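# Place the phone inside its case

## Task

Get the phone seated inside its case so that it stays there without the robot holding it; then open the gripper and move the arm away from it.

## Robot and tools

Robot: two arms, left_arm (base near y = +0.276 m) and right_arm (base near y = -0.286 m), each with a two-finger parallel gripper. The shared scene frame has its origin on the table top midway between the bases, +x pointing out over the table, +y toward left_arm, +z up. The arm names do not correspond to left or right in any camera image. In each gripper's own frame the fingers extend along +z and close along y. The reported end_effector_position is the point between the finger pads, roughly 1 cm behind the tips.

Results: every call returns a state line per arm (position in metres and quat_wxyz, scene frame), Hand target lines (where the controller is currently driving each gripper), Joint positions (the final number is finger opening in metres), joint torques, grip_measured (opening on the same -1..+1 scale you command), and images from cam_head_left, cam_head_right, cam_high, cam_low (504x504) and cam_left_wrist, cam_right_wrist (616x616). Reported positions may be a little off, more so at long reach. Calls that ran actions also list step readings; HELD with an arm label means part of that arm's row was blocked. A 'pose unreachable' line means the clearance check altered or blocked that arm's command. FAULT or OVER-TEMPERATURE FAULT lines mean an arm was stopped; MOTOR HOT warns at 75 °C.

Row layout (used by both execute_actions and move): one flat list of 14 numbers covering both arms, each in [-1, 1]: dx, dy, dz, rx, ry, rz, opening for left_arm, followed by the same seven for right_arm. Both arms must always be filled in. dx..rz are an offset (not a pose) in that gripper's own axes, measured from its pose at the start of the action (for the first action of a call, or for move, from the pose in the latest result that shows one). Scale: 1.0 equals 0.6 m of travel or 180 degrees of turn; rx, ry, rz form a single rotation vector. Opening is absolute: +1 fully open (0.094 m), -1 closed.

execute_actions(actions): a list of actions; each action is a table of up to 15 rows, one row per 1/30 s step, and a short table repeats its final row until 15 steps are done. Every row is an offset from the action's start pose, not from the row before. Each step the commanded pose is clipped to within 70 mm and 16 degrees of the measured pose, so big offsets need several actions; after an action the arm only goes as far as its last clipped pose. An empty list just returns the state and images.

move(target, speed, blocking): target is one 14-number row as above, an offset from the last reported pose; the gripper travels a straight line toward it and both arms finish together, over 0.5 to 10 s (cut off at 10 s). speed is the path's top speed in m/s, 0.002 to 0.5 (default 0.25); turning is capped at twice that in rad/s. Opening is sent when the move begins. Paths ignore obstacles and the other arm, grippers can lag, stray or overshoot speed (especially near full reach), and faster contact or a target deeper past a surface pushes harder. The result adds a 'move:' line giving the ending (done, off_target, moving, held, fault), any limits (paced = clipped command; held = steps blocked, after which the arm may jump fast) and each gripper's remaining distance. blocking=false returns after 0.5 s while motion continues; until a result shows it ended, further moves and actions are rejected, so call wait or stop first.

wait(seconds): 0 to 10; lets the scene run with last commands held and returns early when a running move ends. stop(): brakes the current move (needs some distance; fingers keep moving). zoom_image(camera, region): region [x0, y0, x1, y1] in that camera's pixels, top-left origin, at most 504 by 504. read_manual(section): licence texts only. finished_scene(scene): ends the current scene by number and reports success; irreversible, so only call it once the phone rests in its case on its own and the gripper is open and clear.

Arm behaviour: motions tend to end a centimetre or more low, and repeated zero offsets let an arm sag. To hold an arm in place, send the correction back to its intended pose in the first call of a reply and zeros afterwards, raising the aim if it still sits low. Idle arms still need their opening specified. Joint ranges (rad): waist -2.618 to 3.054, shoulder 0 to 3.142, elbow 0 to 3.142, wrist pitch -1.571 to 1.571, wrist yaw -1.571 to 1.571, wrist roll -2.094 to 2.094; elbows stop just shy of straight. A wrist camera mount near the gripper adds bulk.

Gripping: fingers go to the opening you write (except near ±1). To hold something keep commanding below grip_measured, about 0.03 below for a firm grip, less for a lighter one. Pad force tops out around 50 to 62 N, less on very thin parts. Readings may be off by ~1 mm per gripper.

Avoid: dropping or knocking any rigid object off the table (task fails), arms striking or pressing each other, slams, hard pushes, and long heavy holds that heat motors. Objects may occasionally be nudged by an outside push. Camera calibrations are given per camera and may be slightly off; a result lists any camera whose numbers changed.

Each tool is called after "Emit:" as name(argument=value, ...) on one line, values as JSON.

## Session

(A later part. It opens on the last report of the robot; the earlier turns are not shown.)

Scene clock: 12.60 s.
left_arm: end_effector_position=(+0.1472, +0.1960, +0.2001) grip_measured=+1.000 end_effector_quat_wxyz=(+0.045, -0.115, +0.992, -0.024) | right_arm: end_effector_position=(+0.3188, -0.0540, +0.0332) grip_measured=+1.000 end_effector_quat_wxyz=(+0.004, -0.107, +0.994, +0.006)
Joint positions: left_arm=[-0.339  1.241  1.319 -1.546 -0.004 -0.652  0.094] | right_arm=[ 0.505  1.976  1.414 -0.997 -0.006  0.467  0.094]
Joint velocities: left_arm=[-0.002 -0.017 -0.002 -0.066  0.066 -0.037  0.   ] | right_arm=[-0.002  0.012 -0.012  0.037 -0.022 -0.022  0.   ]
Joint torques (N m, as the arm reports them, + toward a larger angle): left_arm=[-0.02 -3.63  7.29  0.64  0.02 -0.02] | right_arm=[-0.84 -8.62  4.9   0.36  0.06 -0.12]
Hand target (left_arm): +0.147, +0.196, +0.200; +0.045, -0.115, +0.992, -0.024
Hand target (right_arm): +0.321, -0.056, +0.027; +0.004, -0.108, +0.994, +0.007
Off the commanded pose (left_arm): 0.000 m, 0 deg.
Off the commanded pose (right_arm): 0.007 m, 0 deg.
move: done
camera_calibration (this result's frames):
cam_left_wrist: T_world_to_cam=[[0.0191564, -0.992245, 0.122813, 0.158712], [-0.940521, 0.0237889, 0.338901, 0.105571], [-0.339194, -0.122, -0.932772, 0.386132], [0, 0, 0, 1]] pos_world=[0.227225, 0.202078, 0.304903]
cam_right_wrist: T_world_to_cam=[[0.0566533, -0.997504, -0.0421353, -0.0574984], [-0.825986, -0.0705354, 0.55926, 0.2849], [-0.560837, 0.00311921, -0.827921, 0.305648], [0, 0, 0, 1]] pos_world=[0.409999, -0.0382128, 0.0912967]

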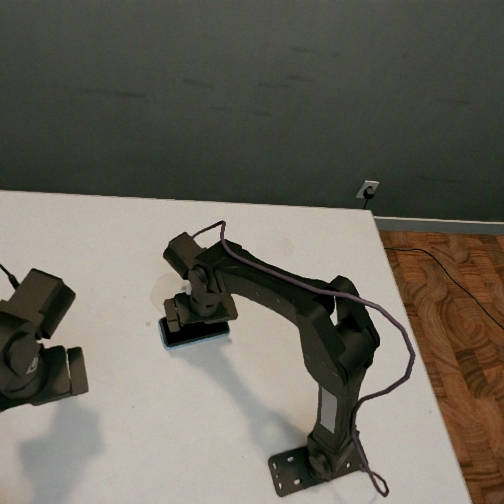

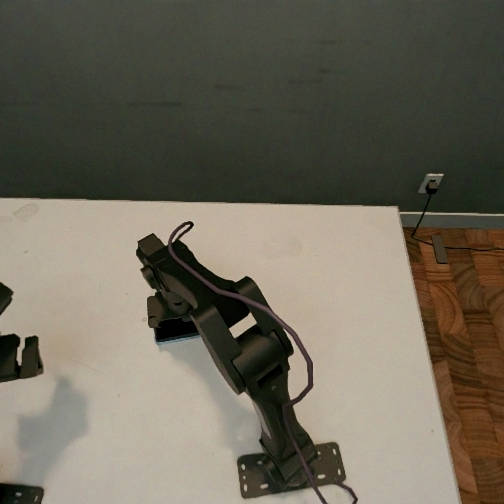

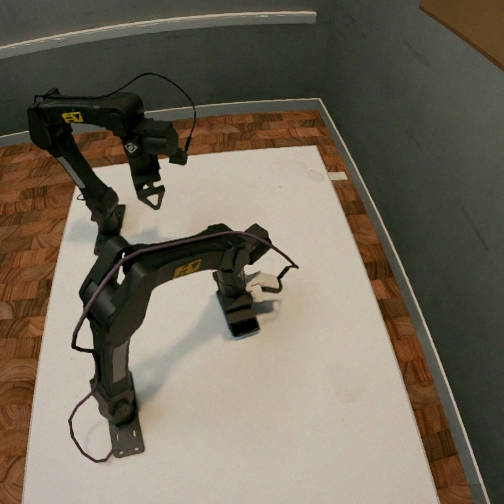

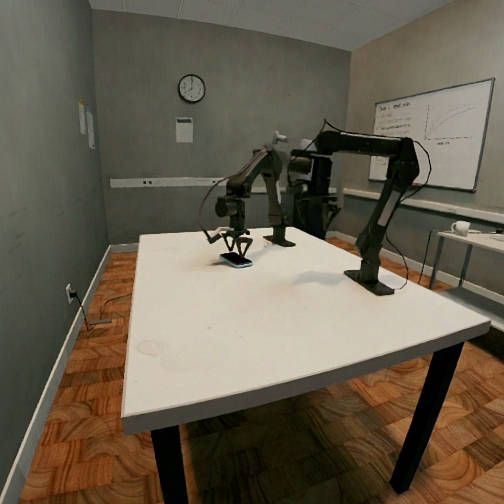

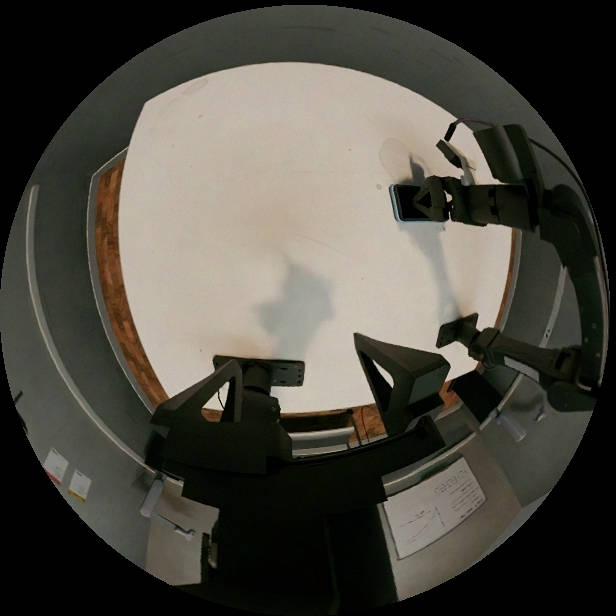

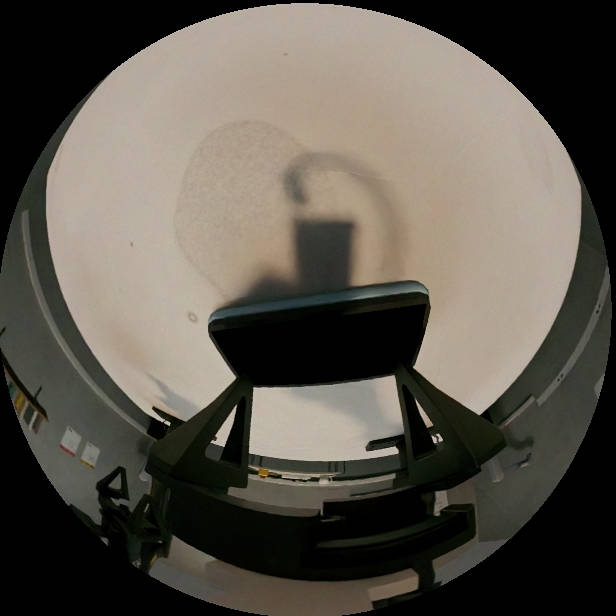

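Emit:
move(target=[0,0,0,0,0,0,1, -0.022,0,-0.004,0,0,0,1], speed=0.03)

Emit:
move(target=[0,0,0,0,0,0,1, 0,0,0.022,0,0,0,1], speed=0.015)

Emit:
zoom_image(camera="cam_low", region=[200, 225, 280, 280])

Scene clock: 13.70 s.
left_arm: end_effector_position=(+0.1472, +0.1960, +0.2001) grip_measured=+1.000 end_effector_quat_wxyz=(+0.045, -0.115, +0.992, -0.024) | right_arm: end_effector_position=(+0.3237, -0.0535, +0.0277) grip_measured=+1.000 end_effector_quat_wxyz=(-0.004, -0.106, +0.994, +0.001)
Joint positions: left_arm=[-0.339  1.241  1.319 -1.546 -0.004 -0.652  0.094] | right_arm=[ 0.498  2.013  1.446 -1.009 -0.006  0.462  0.094]
Joint velocities: left_arm=[-0.017 -0.012 -0.012 -0.022 -0.022 -0.022  0.   ] | right_arm=[ 0.012 -0.002  0.007 -0.022  0.007 -0.037  0.   ]
Joint torques (N m, as the arm reports them, + toward a larger angle): left_arm=[-0.02 -3.64  7.29  0.64  0.01 -0.02] | right_arm=[-0.77 -9.3   8.94  0.08  0.08 -0.1 ]
Hand target (left_arm): +0.147, +0.196, +0.200; +0.045, -0.115, +0.992, -0.024
Hand target (right_arm): +0.332, -0.051, +0.036; +0.004, -0.107, +0.994, +0.006
Off the commanded pose (left_arm): 0.000 m, 0 deg.
Off the commanded pose (right_arm): 0.012 m, 1 deg.
move: off_target (right_arm)
camera_calibration (this result's frames):
cam_left_wrist: T_world_to_cam=[[0.0191564, -0.992245, 0.122813, 0.158712], [-0.940521, 0.0237889, 0.338901, 0.105571], [-0.339194, -0.122, -0.932772, 0.386132], [0, 0, 0, 1]] pos_world=[0.227225, 0.202078, 0.304903]
cam_right_wrist: T_world_to_cam=[[0.0538555, -0.998046, -0.0316865, -0.0569285], [-0.818263, -0.0622972, 0.571459, 0.289595], [-0.572316, -0.00484831, -0.820019, 0.306941], [0, 0, 0, 1]] pos_world=[0.415698, -0.0372882, 0.0844023]

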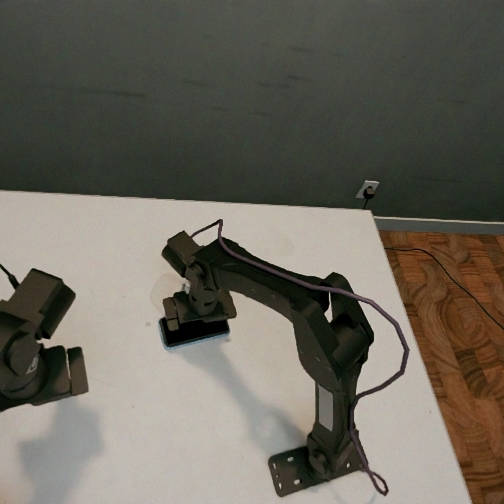

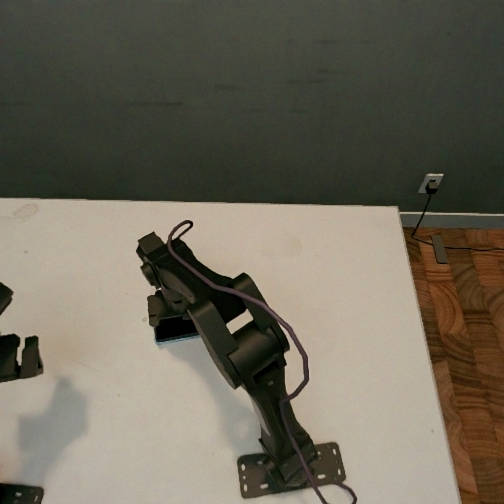

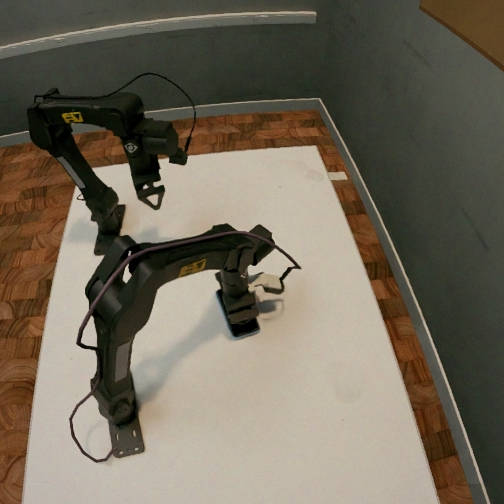

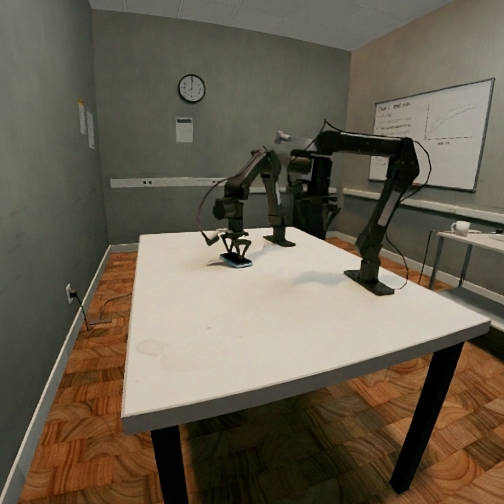

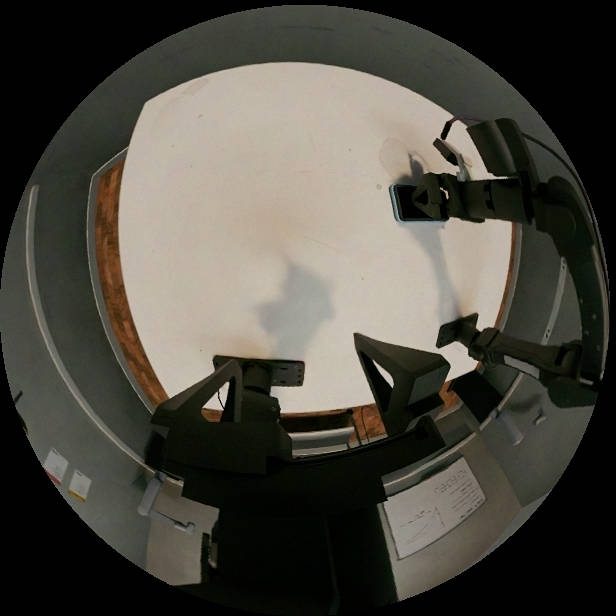

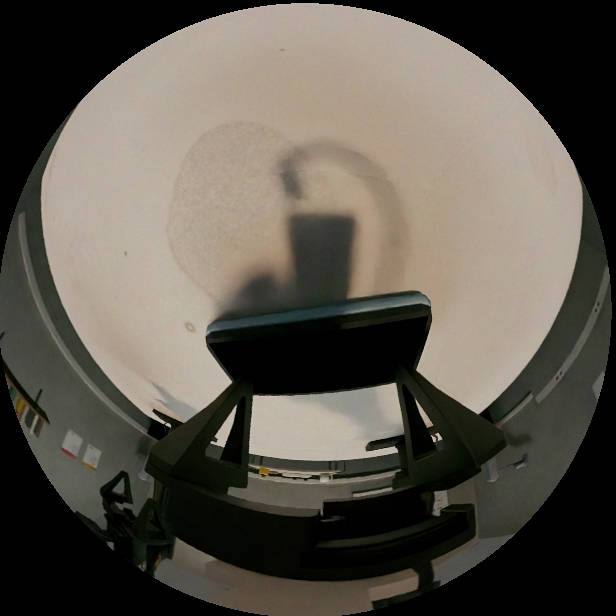

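Scene clock: 14.80 s.
left_arm: end_effector_position=(+0.1472, +0.1960, +0.2001) grip_measured=+1.000 end_effector_quat_wxyz=(+0.045, -0.115, +0.992, -0.024) | right_arm: end_effector_position=(+0.3246, -0.0528, +0.0209) grip_measured=+1.000 end_effector_quat_wxyz=(-0.004, -0.106, +0.994, +0.001)
Joint positions: left_arm=[-0.339  1.241  1.319 -1.546 -0.004 -0.652  0.094] | right_arm=[ 0.498  2.026  1.436 -0.986 -0.006  0.462  0.094]
Joint velocities: left_arm=[ 0.007 -0.002 -0.002 -0.022 -0.037 -0.066  0.   ] | right_arm=[-0.002 -0.002 -0.002  0.037 -0.022  0.022  0.   ]
Joint torques (N m, as the arm reports them, + toward a larger angle): left_arm=[-0.05 -3.62  7.28  0.64  0.02 -0.01] | right_arm=[-0.18 -9.21  4.3   0.41  0.07 -0.01]
Hand target (left_arm): +0.147, +0.196, +0.200; +0.045, -0.115, +0.992, -0.024
Hand target (right_arm): +0.324, -0.054, +0.015; -0.004, -0.106, +0.994, +0.001
Off the commanded pose (left_arm): 0.000 m, 0 deg.
Off the commanded pose (right_arm): 0.006 m, 0 deg.
move: done
camera_calibration (this result's frames):
cam_left_wrist: T_world_to_cam=[[0.0191564, -0.992245, 0.122813, 0.158712], [-0.940521, 0.0237889, 0.338901, 0.105571], [-0.339194, -0.122, -0.932772, 0.386132], [0, 0, 0, 1]] pos_world=[0.227225, 0.202078, 0.304903]
cam_right_wrist: T_world_to_cam=[[0.0538555, -0.998046, -0.0316865, -0.0564474], [-0.818263, -0.0622972, 0.571459, 0.294319], [-0.572316, -0.00484831, -0.820019, 0.301872], [0, 0, 0, 1]] pos_world=[0.416636, -0.0365383, 0.0775612]

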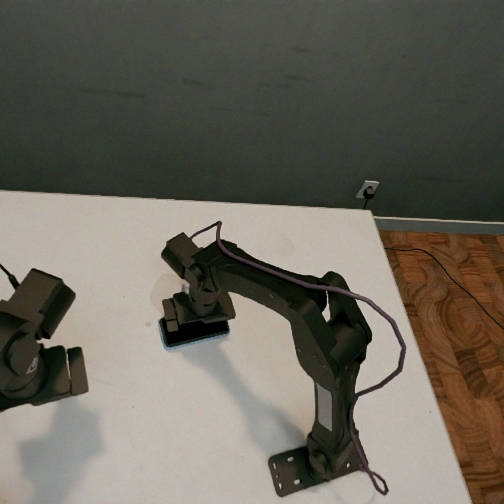

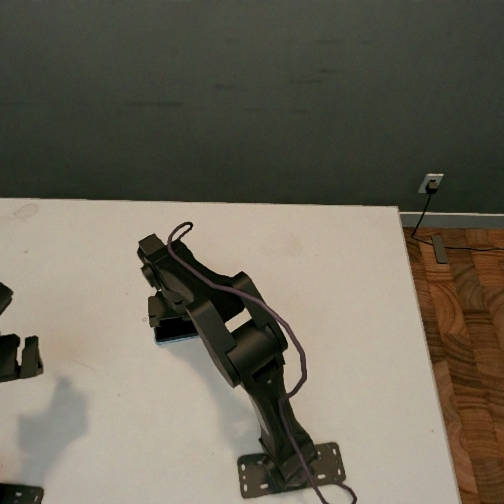

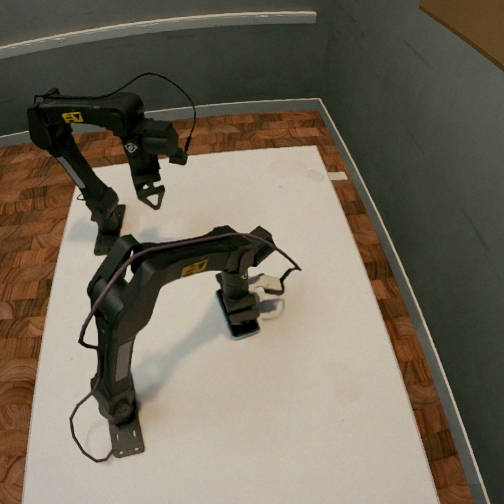

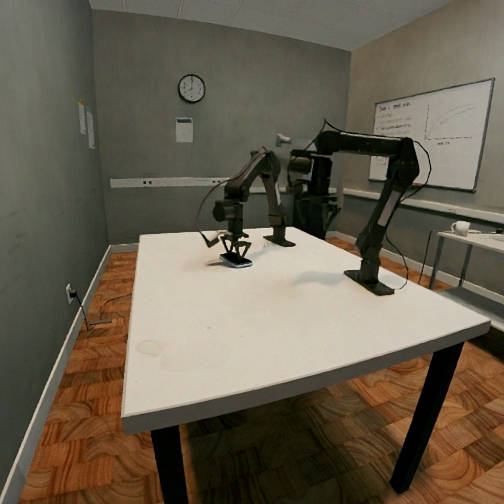

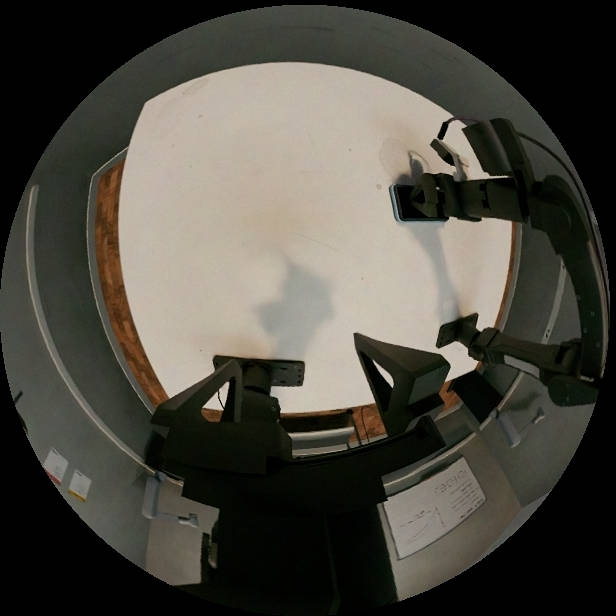

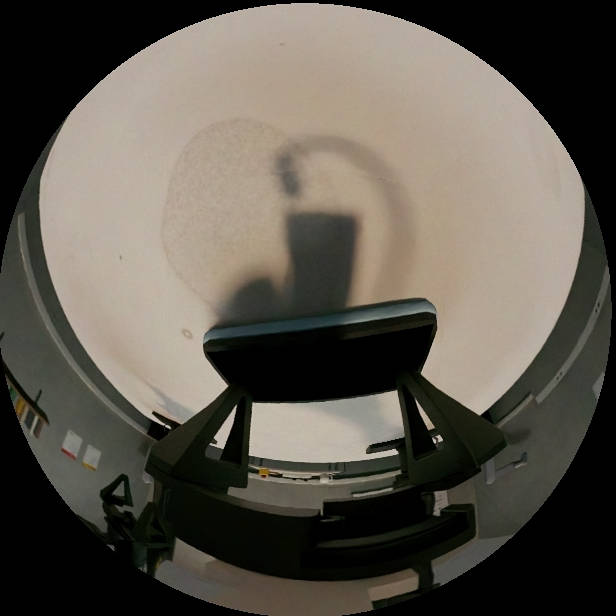

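Region (200, 225, 280, 280) of cam_low's 504x504 image, scaled by 6.300, with more detail than that image has; it fills the top 346 rows of this view, and the rest is white.

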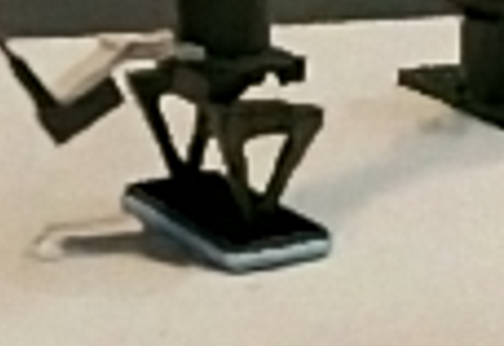

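Emit:
move(target=[0,0,0,0,0,0,1, 0,0,0.03,0,0,0,1], speed=0.015)

Emit:
zoom_image(camera="cam_low", region=[200, 225, 280, 280])

Emit:
zoom_image(camera="cam_right_wrist", region=[180, 270, 460, 440])

Scene clock: 16.37 s.
left_arm: end_effector_position=(+0.1472, +0.1960, +0.2001) grip_measured=+1.000 end_effector_quat_wxyz=(+0.045, -0.115, +0.992, -0.024) | right_arm: end_effector_position=(+0.3248, -0.0527, +0.0194) grip_measured=+1.000 end_effector_quat_wxyz=(-0.003, -0.106, +0.994, +0.002)
Joint positions: left_arm=[-0.339  1.241  1.319 -1.546 -0.004 -0.652  0.094] | right_arm=[ 0.498  2.026  1.43  -0.977 -0.006  0.462  0.094]
Joint velocities: left_arm=[-0.007 -0.002 -0.007  0.022 -0.007 -0.037  0.   ] | right_arm=[-0.012 -0.007 -0.007 -0.11   0.007 -0.037  0.   ]
Joint torques (N m, as the arm reports them, + toward a larger angle): left_arm=[ 0.   -3.63  7.3   0.63  0.01 -0.02] | right_arm=[-0.12 -7.65  3.22  0.7   0.05  0.01]
Hand target (left_arm): +0.147, +0.196, +0.200; +0.045, -0.115, +0.992, -0.024
Hand target (right_arm): +0.324, -0.053, +0.003; -0.004, -0.106, +0.994, +0.001
Off the commanded pose (left_arm): 0.000 m, 0 deg.
Off the commanded pose (right_arm): 0.016 m, 0 deg.
move: off_target (right_arm)
camera_calibration (this result's frames):
cam_left_wrist: T_world_to_cam=[[0.0191564, -0.992245, 0.122813, 0.158712], [-0.940521, 0.0237889, 0.338901, 0.105571], [-0.339194, -0.122, -0.932772, 0.386132], [0, 0, 0, 1]] pos_world=[0.227225, 0.202078, 0.304903]
cam_right_wrist: T_world_to_cam=[[0.0539331, -0.997984, -0.03346, -0.0563712], [-0.819622, -0.0633843, 0.569387, 0.295753], [-0.57036, -0.00328422, -0.821388, 0.300171], [0, 0, 0, 1]] pos_world=[0.416652, -0.0365256, 0.0762727]

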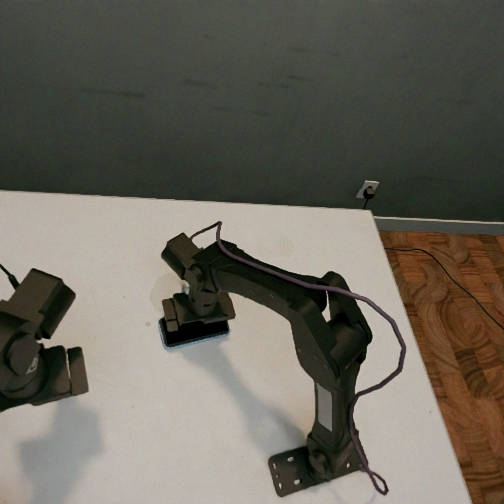

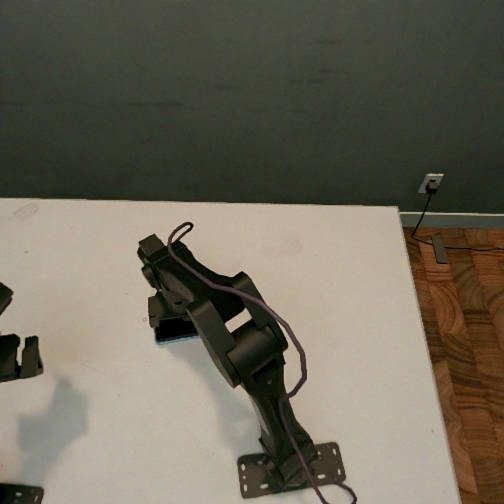

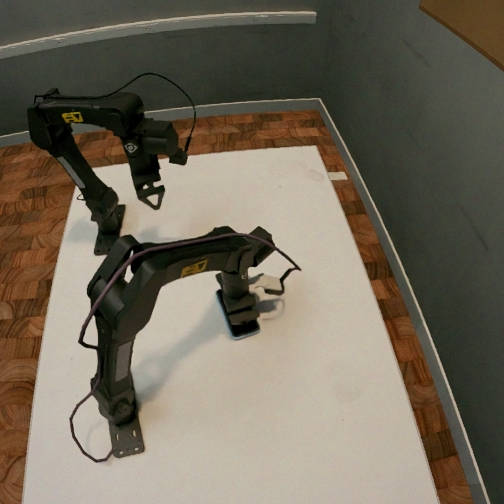

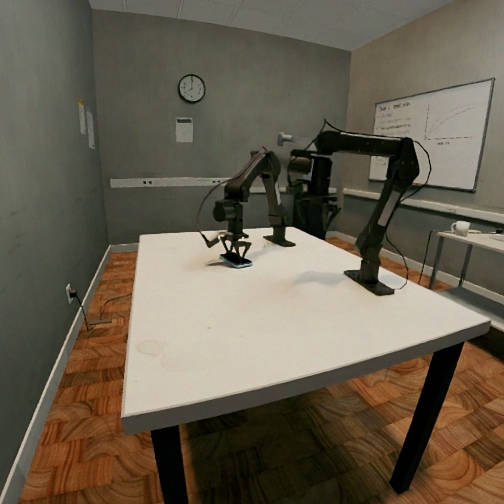

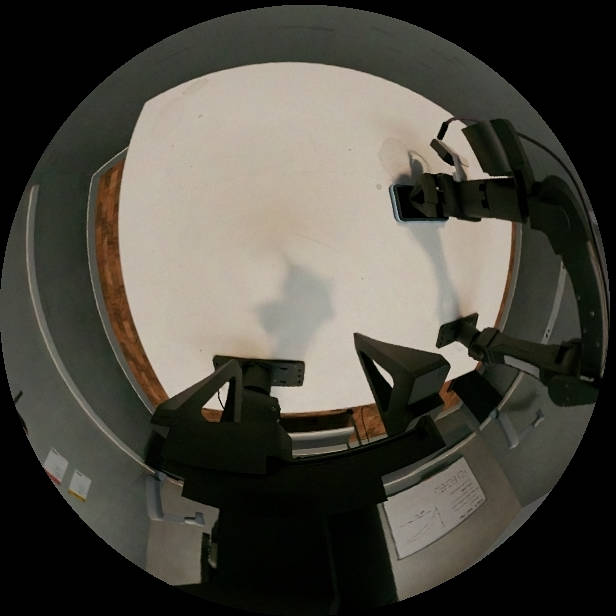

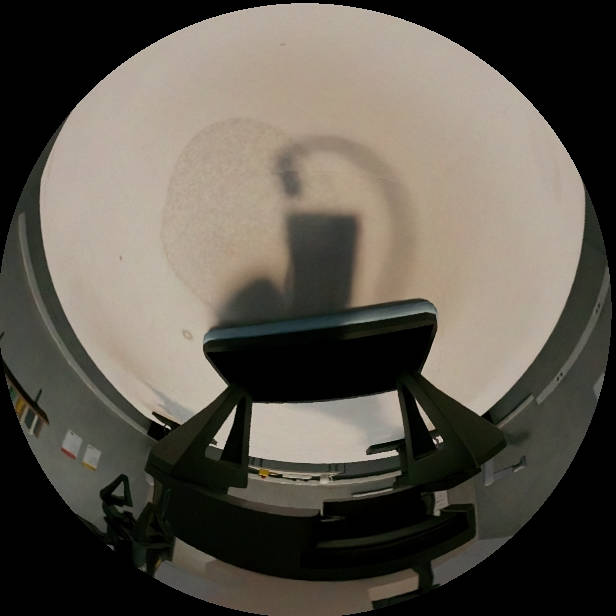

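Region (200, 225, 280, 280) of cam_low's 504x504 image, scaled by 6.300, with more detail than that image has; it fills the top 346 rows of this view, and the rest is white.

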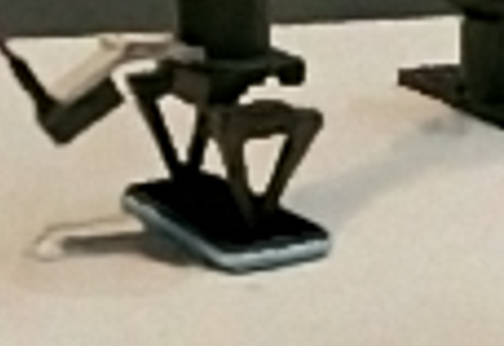

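Region (180, 270, 460, 440) of cam_right_wrist's 616x616 image, scaled by 1.800, with more detail than that image has; it fills the top 306 rows of this view, and the rest is white.

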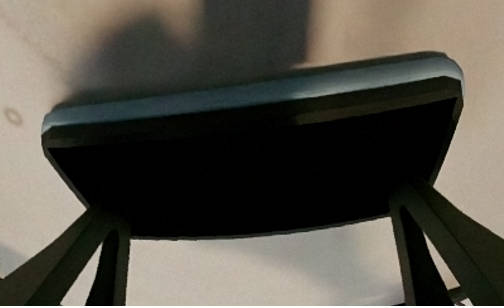

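Emit:
move(target=[0,0,0,0,0,0,1, 0,0,0.07,0,0,0,1], speed=0.03)

Emit:
zoom_image(camera="cam_low", region=[200, 225, 280, 280])

Emit:
zoom_image(camera="cam_right_wrist", region=[180, 270, 460, 440])

Scene clock: 18.17 s.
left_arm: end_effector_position=(+0.1472, +0.1960, +0.2001) grip_measured=+1.000 end_effector_quat_wxyz=(+0.045, -0.115, +0.992, -0.024) | right_arm: end_effector_position=(+0.3254, -0.0526, +0.0134) grip_measured=+1.000 end_effector_quat_wxyz=(+0.003, -0.106, +0.994, +0.001)
Joint positions: left_arm=[-0.339  1.241  1.319 -1.546 -0.004 -0.652  0.094] | right_arm=[ 0.501  2.028  1.407 -0.943  0.002  0.465  0.094]
Joint velocities: left_arm=[-0.012  0.007 -0.027  0.051 -0.022 -0.051  0.   ] | right_arm=[-0.017 -0.007 -0.012 -0.022  0.022 -0.037  0.   ]
Joint torques (N m, as the arm reports them, + toward a larger angle): left_arm=[-0.01 -3.66  7.26  0.63  0.01 -0.02] | right_arm=[-0.32 -5.21  0.63  1.28  0.   -0.06]
Hand target (left_arm): +0.147, +0.196, +0.200; +0.045, -0.115, +0.992, -0.024
Hand target (right_arm): +0.323, -0.054, -0.020; -0.004, -0.106, +0.994, +0.001
Off the commanded pose (left_arm): 0.000 m, 0 deg.
Off the commanded pose (right_arm): 0.036 m, 1 deg.
move: off_target (right_arm)
camera_calibration (this result's frames):
cam_left_wrist: T_world_to_cam=[[0.0191564, -0.992245, 0.122813, 0.158712], [-0.940521, 0.0237889, 0.338901, 0.105571], [-0.339194, -0.122, -0.932772, 0.386132], [0, 0, 0, 1]] pos_world=[0.227225, 0.202078, 0.304903]
cam_right_wrist: T_world_to_cam=[[0.0539279, -0.998013, -0.0325944, -0.0565843], [-0.826369, -0.0629292, 0.559602, 0.302015], [-0.560541, -0.0032432, -0.82812, 0.292525], [0, 0, 0, 1]] pos_world=[0.4166, -0.0365176, 0.0713927]

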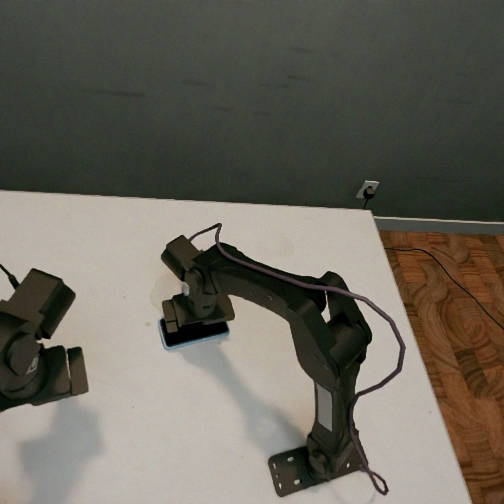

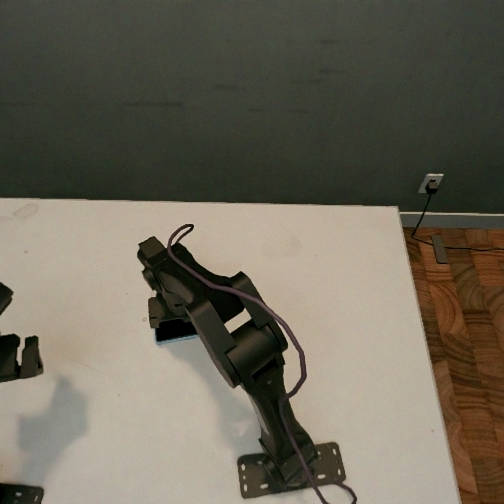

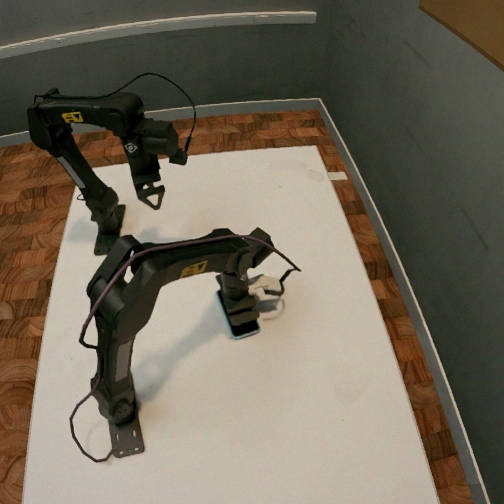

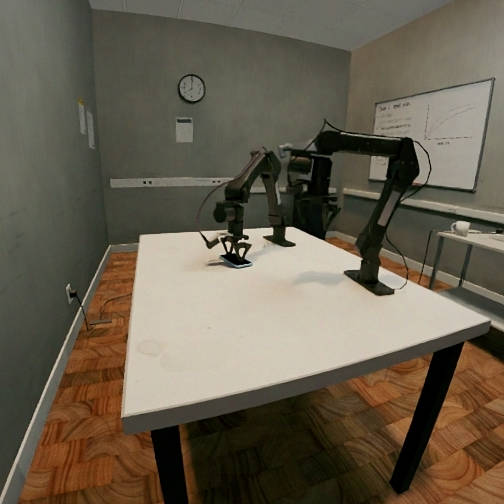

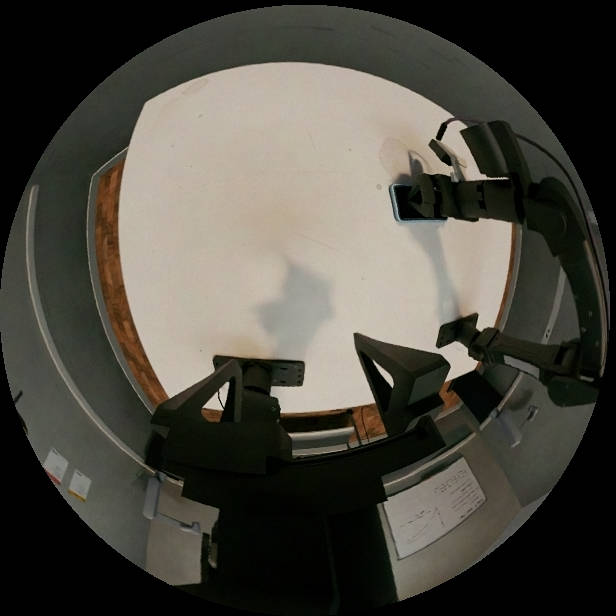

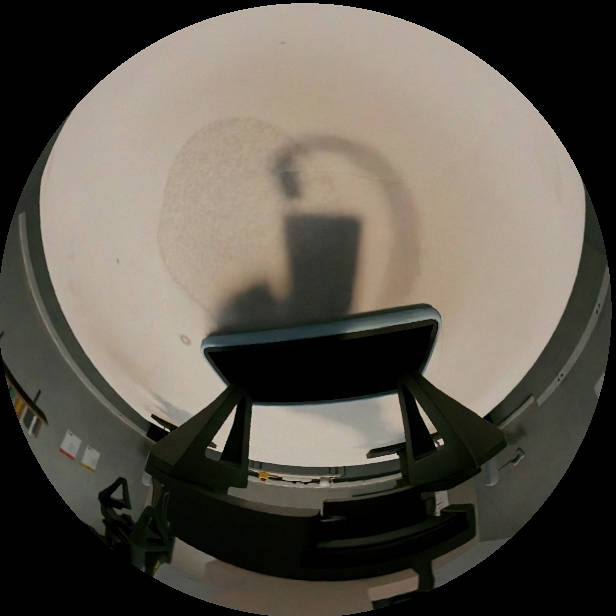

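Region (200, 225, 280, 280) of cam_low's 504x504 image, scaled by 6.300, with more detail than that image has; it fills the top 346 rows of this view, and the rest is white.

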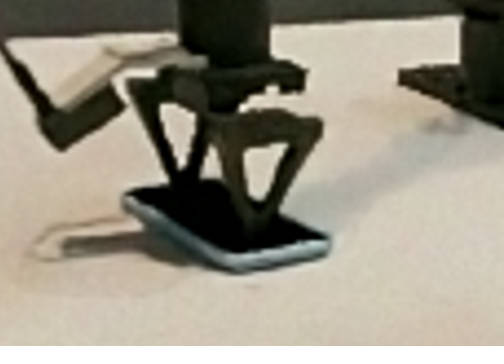

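Region (180, 270, 460, 440) of cam_right_wrist's 616x616 image, scaled by 1.800, with more detail than that image has; it fills the top 306 rows of this view, and the rest is white.

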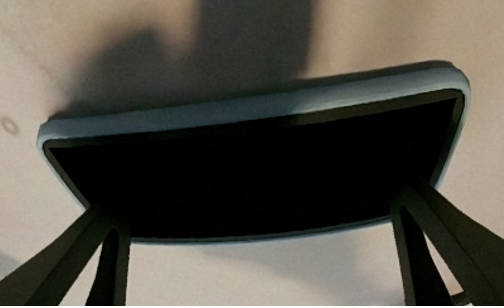

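It went in by about 6 mm. Lift and inspect.

Emit:
move(target=[0,0,0,0,0,0,1, 0.2,0,-0.2,0,0,0,1])

Emit:
zoom_image(camera="cam_low", region=[210, 240, 265, 275])

Emit:
zoom_image(camera="cam_head_left", region=[140, 290, 250, 360])

Emit:
zoom_image(camera="cam_right_wrist", region=[150, 60, 450, 300])

Scene clock: 19.70 s.
left_arm: end_effector_position=(+0.1472, +0.1960, +0.2001) grip_measured=+1.000 end_effector_quat_wxyz=(+0.045, -0.115, +0.992, -0.024) | right_arm: end_effector_position=(+0.2093, -0.0745, +0.1261) grip_measured=+1.000 end_effector_quat_wxyz=(+0.002, -0.109, +0.994, +0.001)
Joint positions: left_arm=[-0.339  1.241  1.319 -1.546 -0.004 -0.652  0.094] | right_arm=[ 0.706  1.574  1.302 -1.294  0.002  0.664  0.094]
Joint velocities: left_arm=[-0.007  0.002  0.002 -0.007 -0.022  0.037  0.   ] | right_arm=[-0.002 -0.002 -0.007 -0.007 -0.007  0.037  0.   ]
Joint torques (N m, as the arm reports them, + toward a larger angle): left_arm=[ 0.01 -3.61  7.3   0.64  0.02 -0.02] | right_arm=[ 0.41 -6.95  6.11  0.07  0.12  0.09]
Hand target (left_arm): +0.147, +0.196, +0.200; +0.045, -0.115, +0.992, -0.024
Hand target (right_arm): +0.206, -0.078, +0.130; +0.005, -0.106, +0.994, -0.002
Off the commanded pose (left_arm): 0.000 m, 0 deg.
Off the commanded pose (right_arm): 0.008 m, 0 deg.
move: done
camera_calibration (this result's frames):
cam_left_wrist: T_world_to_cam=[[0.0191564, -0.992245, 0.122813, 0.158712], [-0.940521, 0.0237889, 0.338901, 0.105571], [-0.339194, -0.122, -0.932772, 0.386132], [0, 0, 0, 1]] pos_world=[0.227225, 0.202078, 0.304903]
cam_right_wrist: T_world_to_cam=[[0.0599515, -0.997682, -0.0321798, -0.0697721], [-0.824753, -0.0676687, 0.56143, 0.140704], [-0.562307, -0.00711823, -0.826898, 0.320593], [0, 0, 0, 1]] pos_world=[0.300501, -0.0578071, 0.183858]

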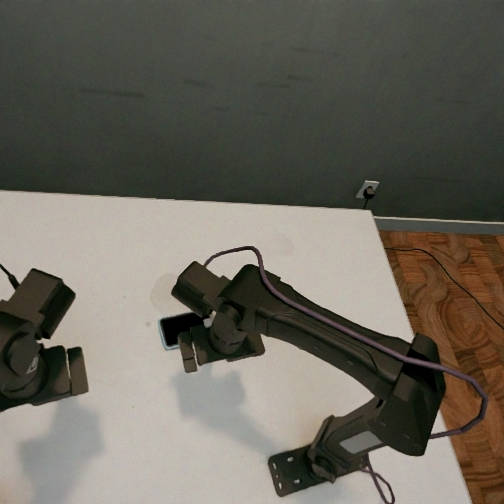

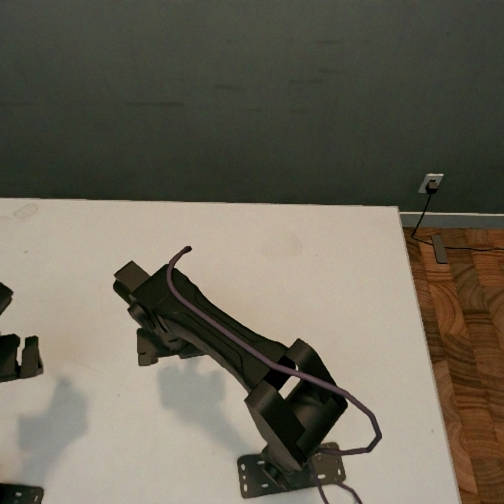

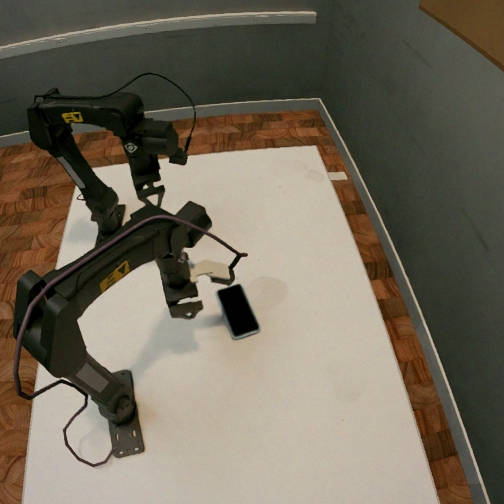

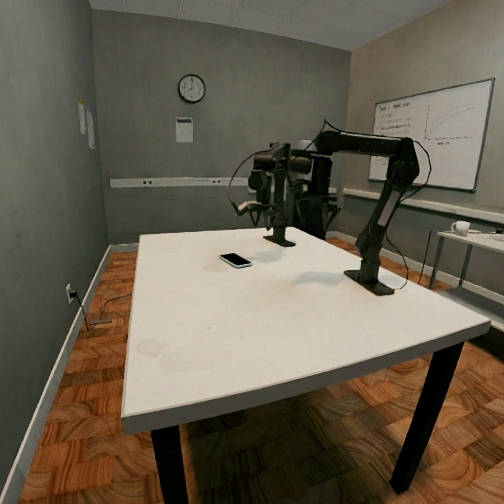

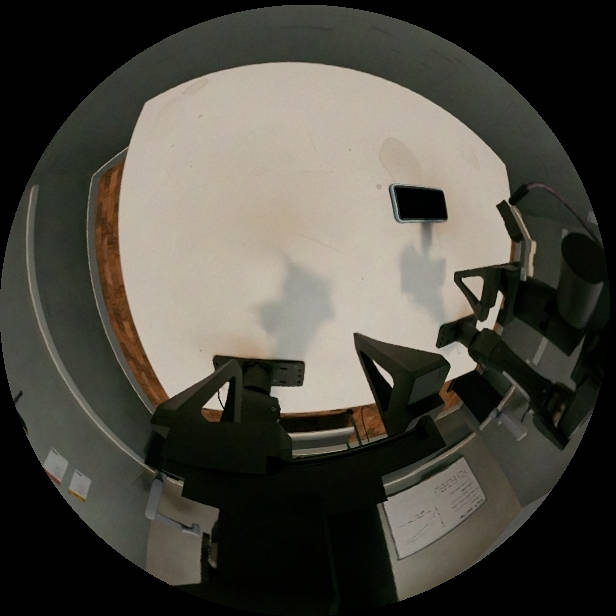

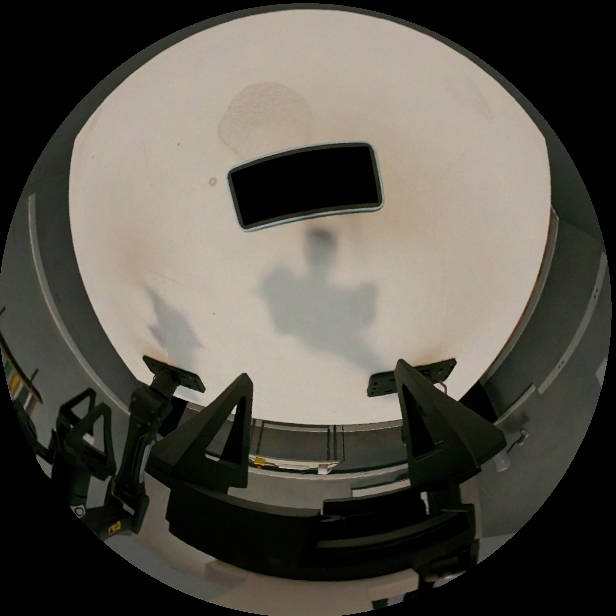

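Region (210, 240, 265, 275) of cam_low's 504x504 image, scaled by 9.164, with more detail than that image has; it fills the top 321 rows of this view, and the rest is white.

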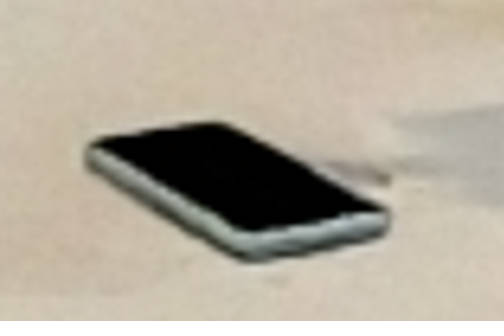

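Region (140, 290, 250, 360) of cam_head_left's 504x504 image, scaled by 4.582, with more detail than that image has; it fills the top 321 rows of this view, and the rest is white.

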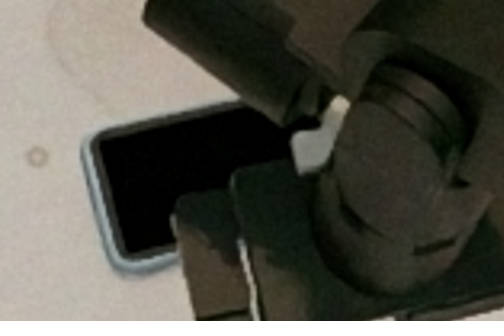

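Region (150, 60, 450, 300) of cam_right_wrist's 616x616 image, scaled by 1.680, with more detail than that image has; it fills the top 403 rows of this view, and the rest is white.

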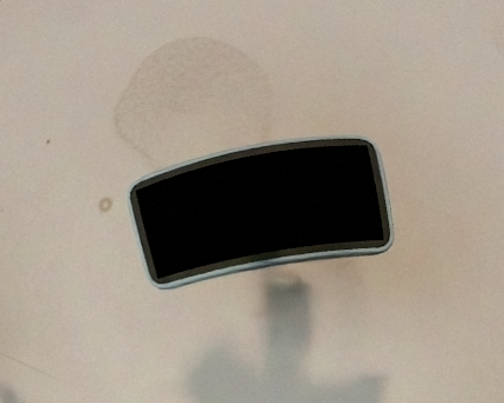

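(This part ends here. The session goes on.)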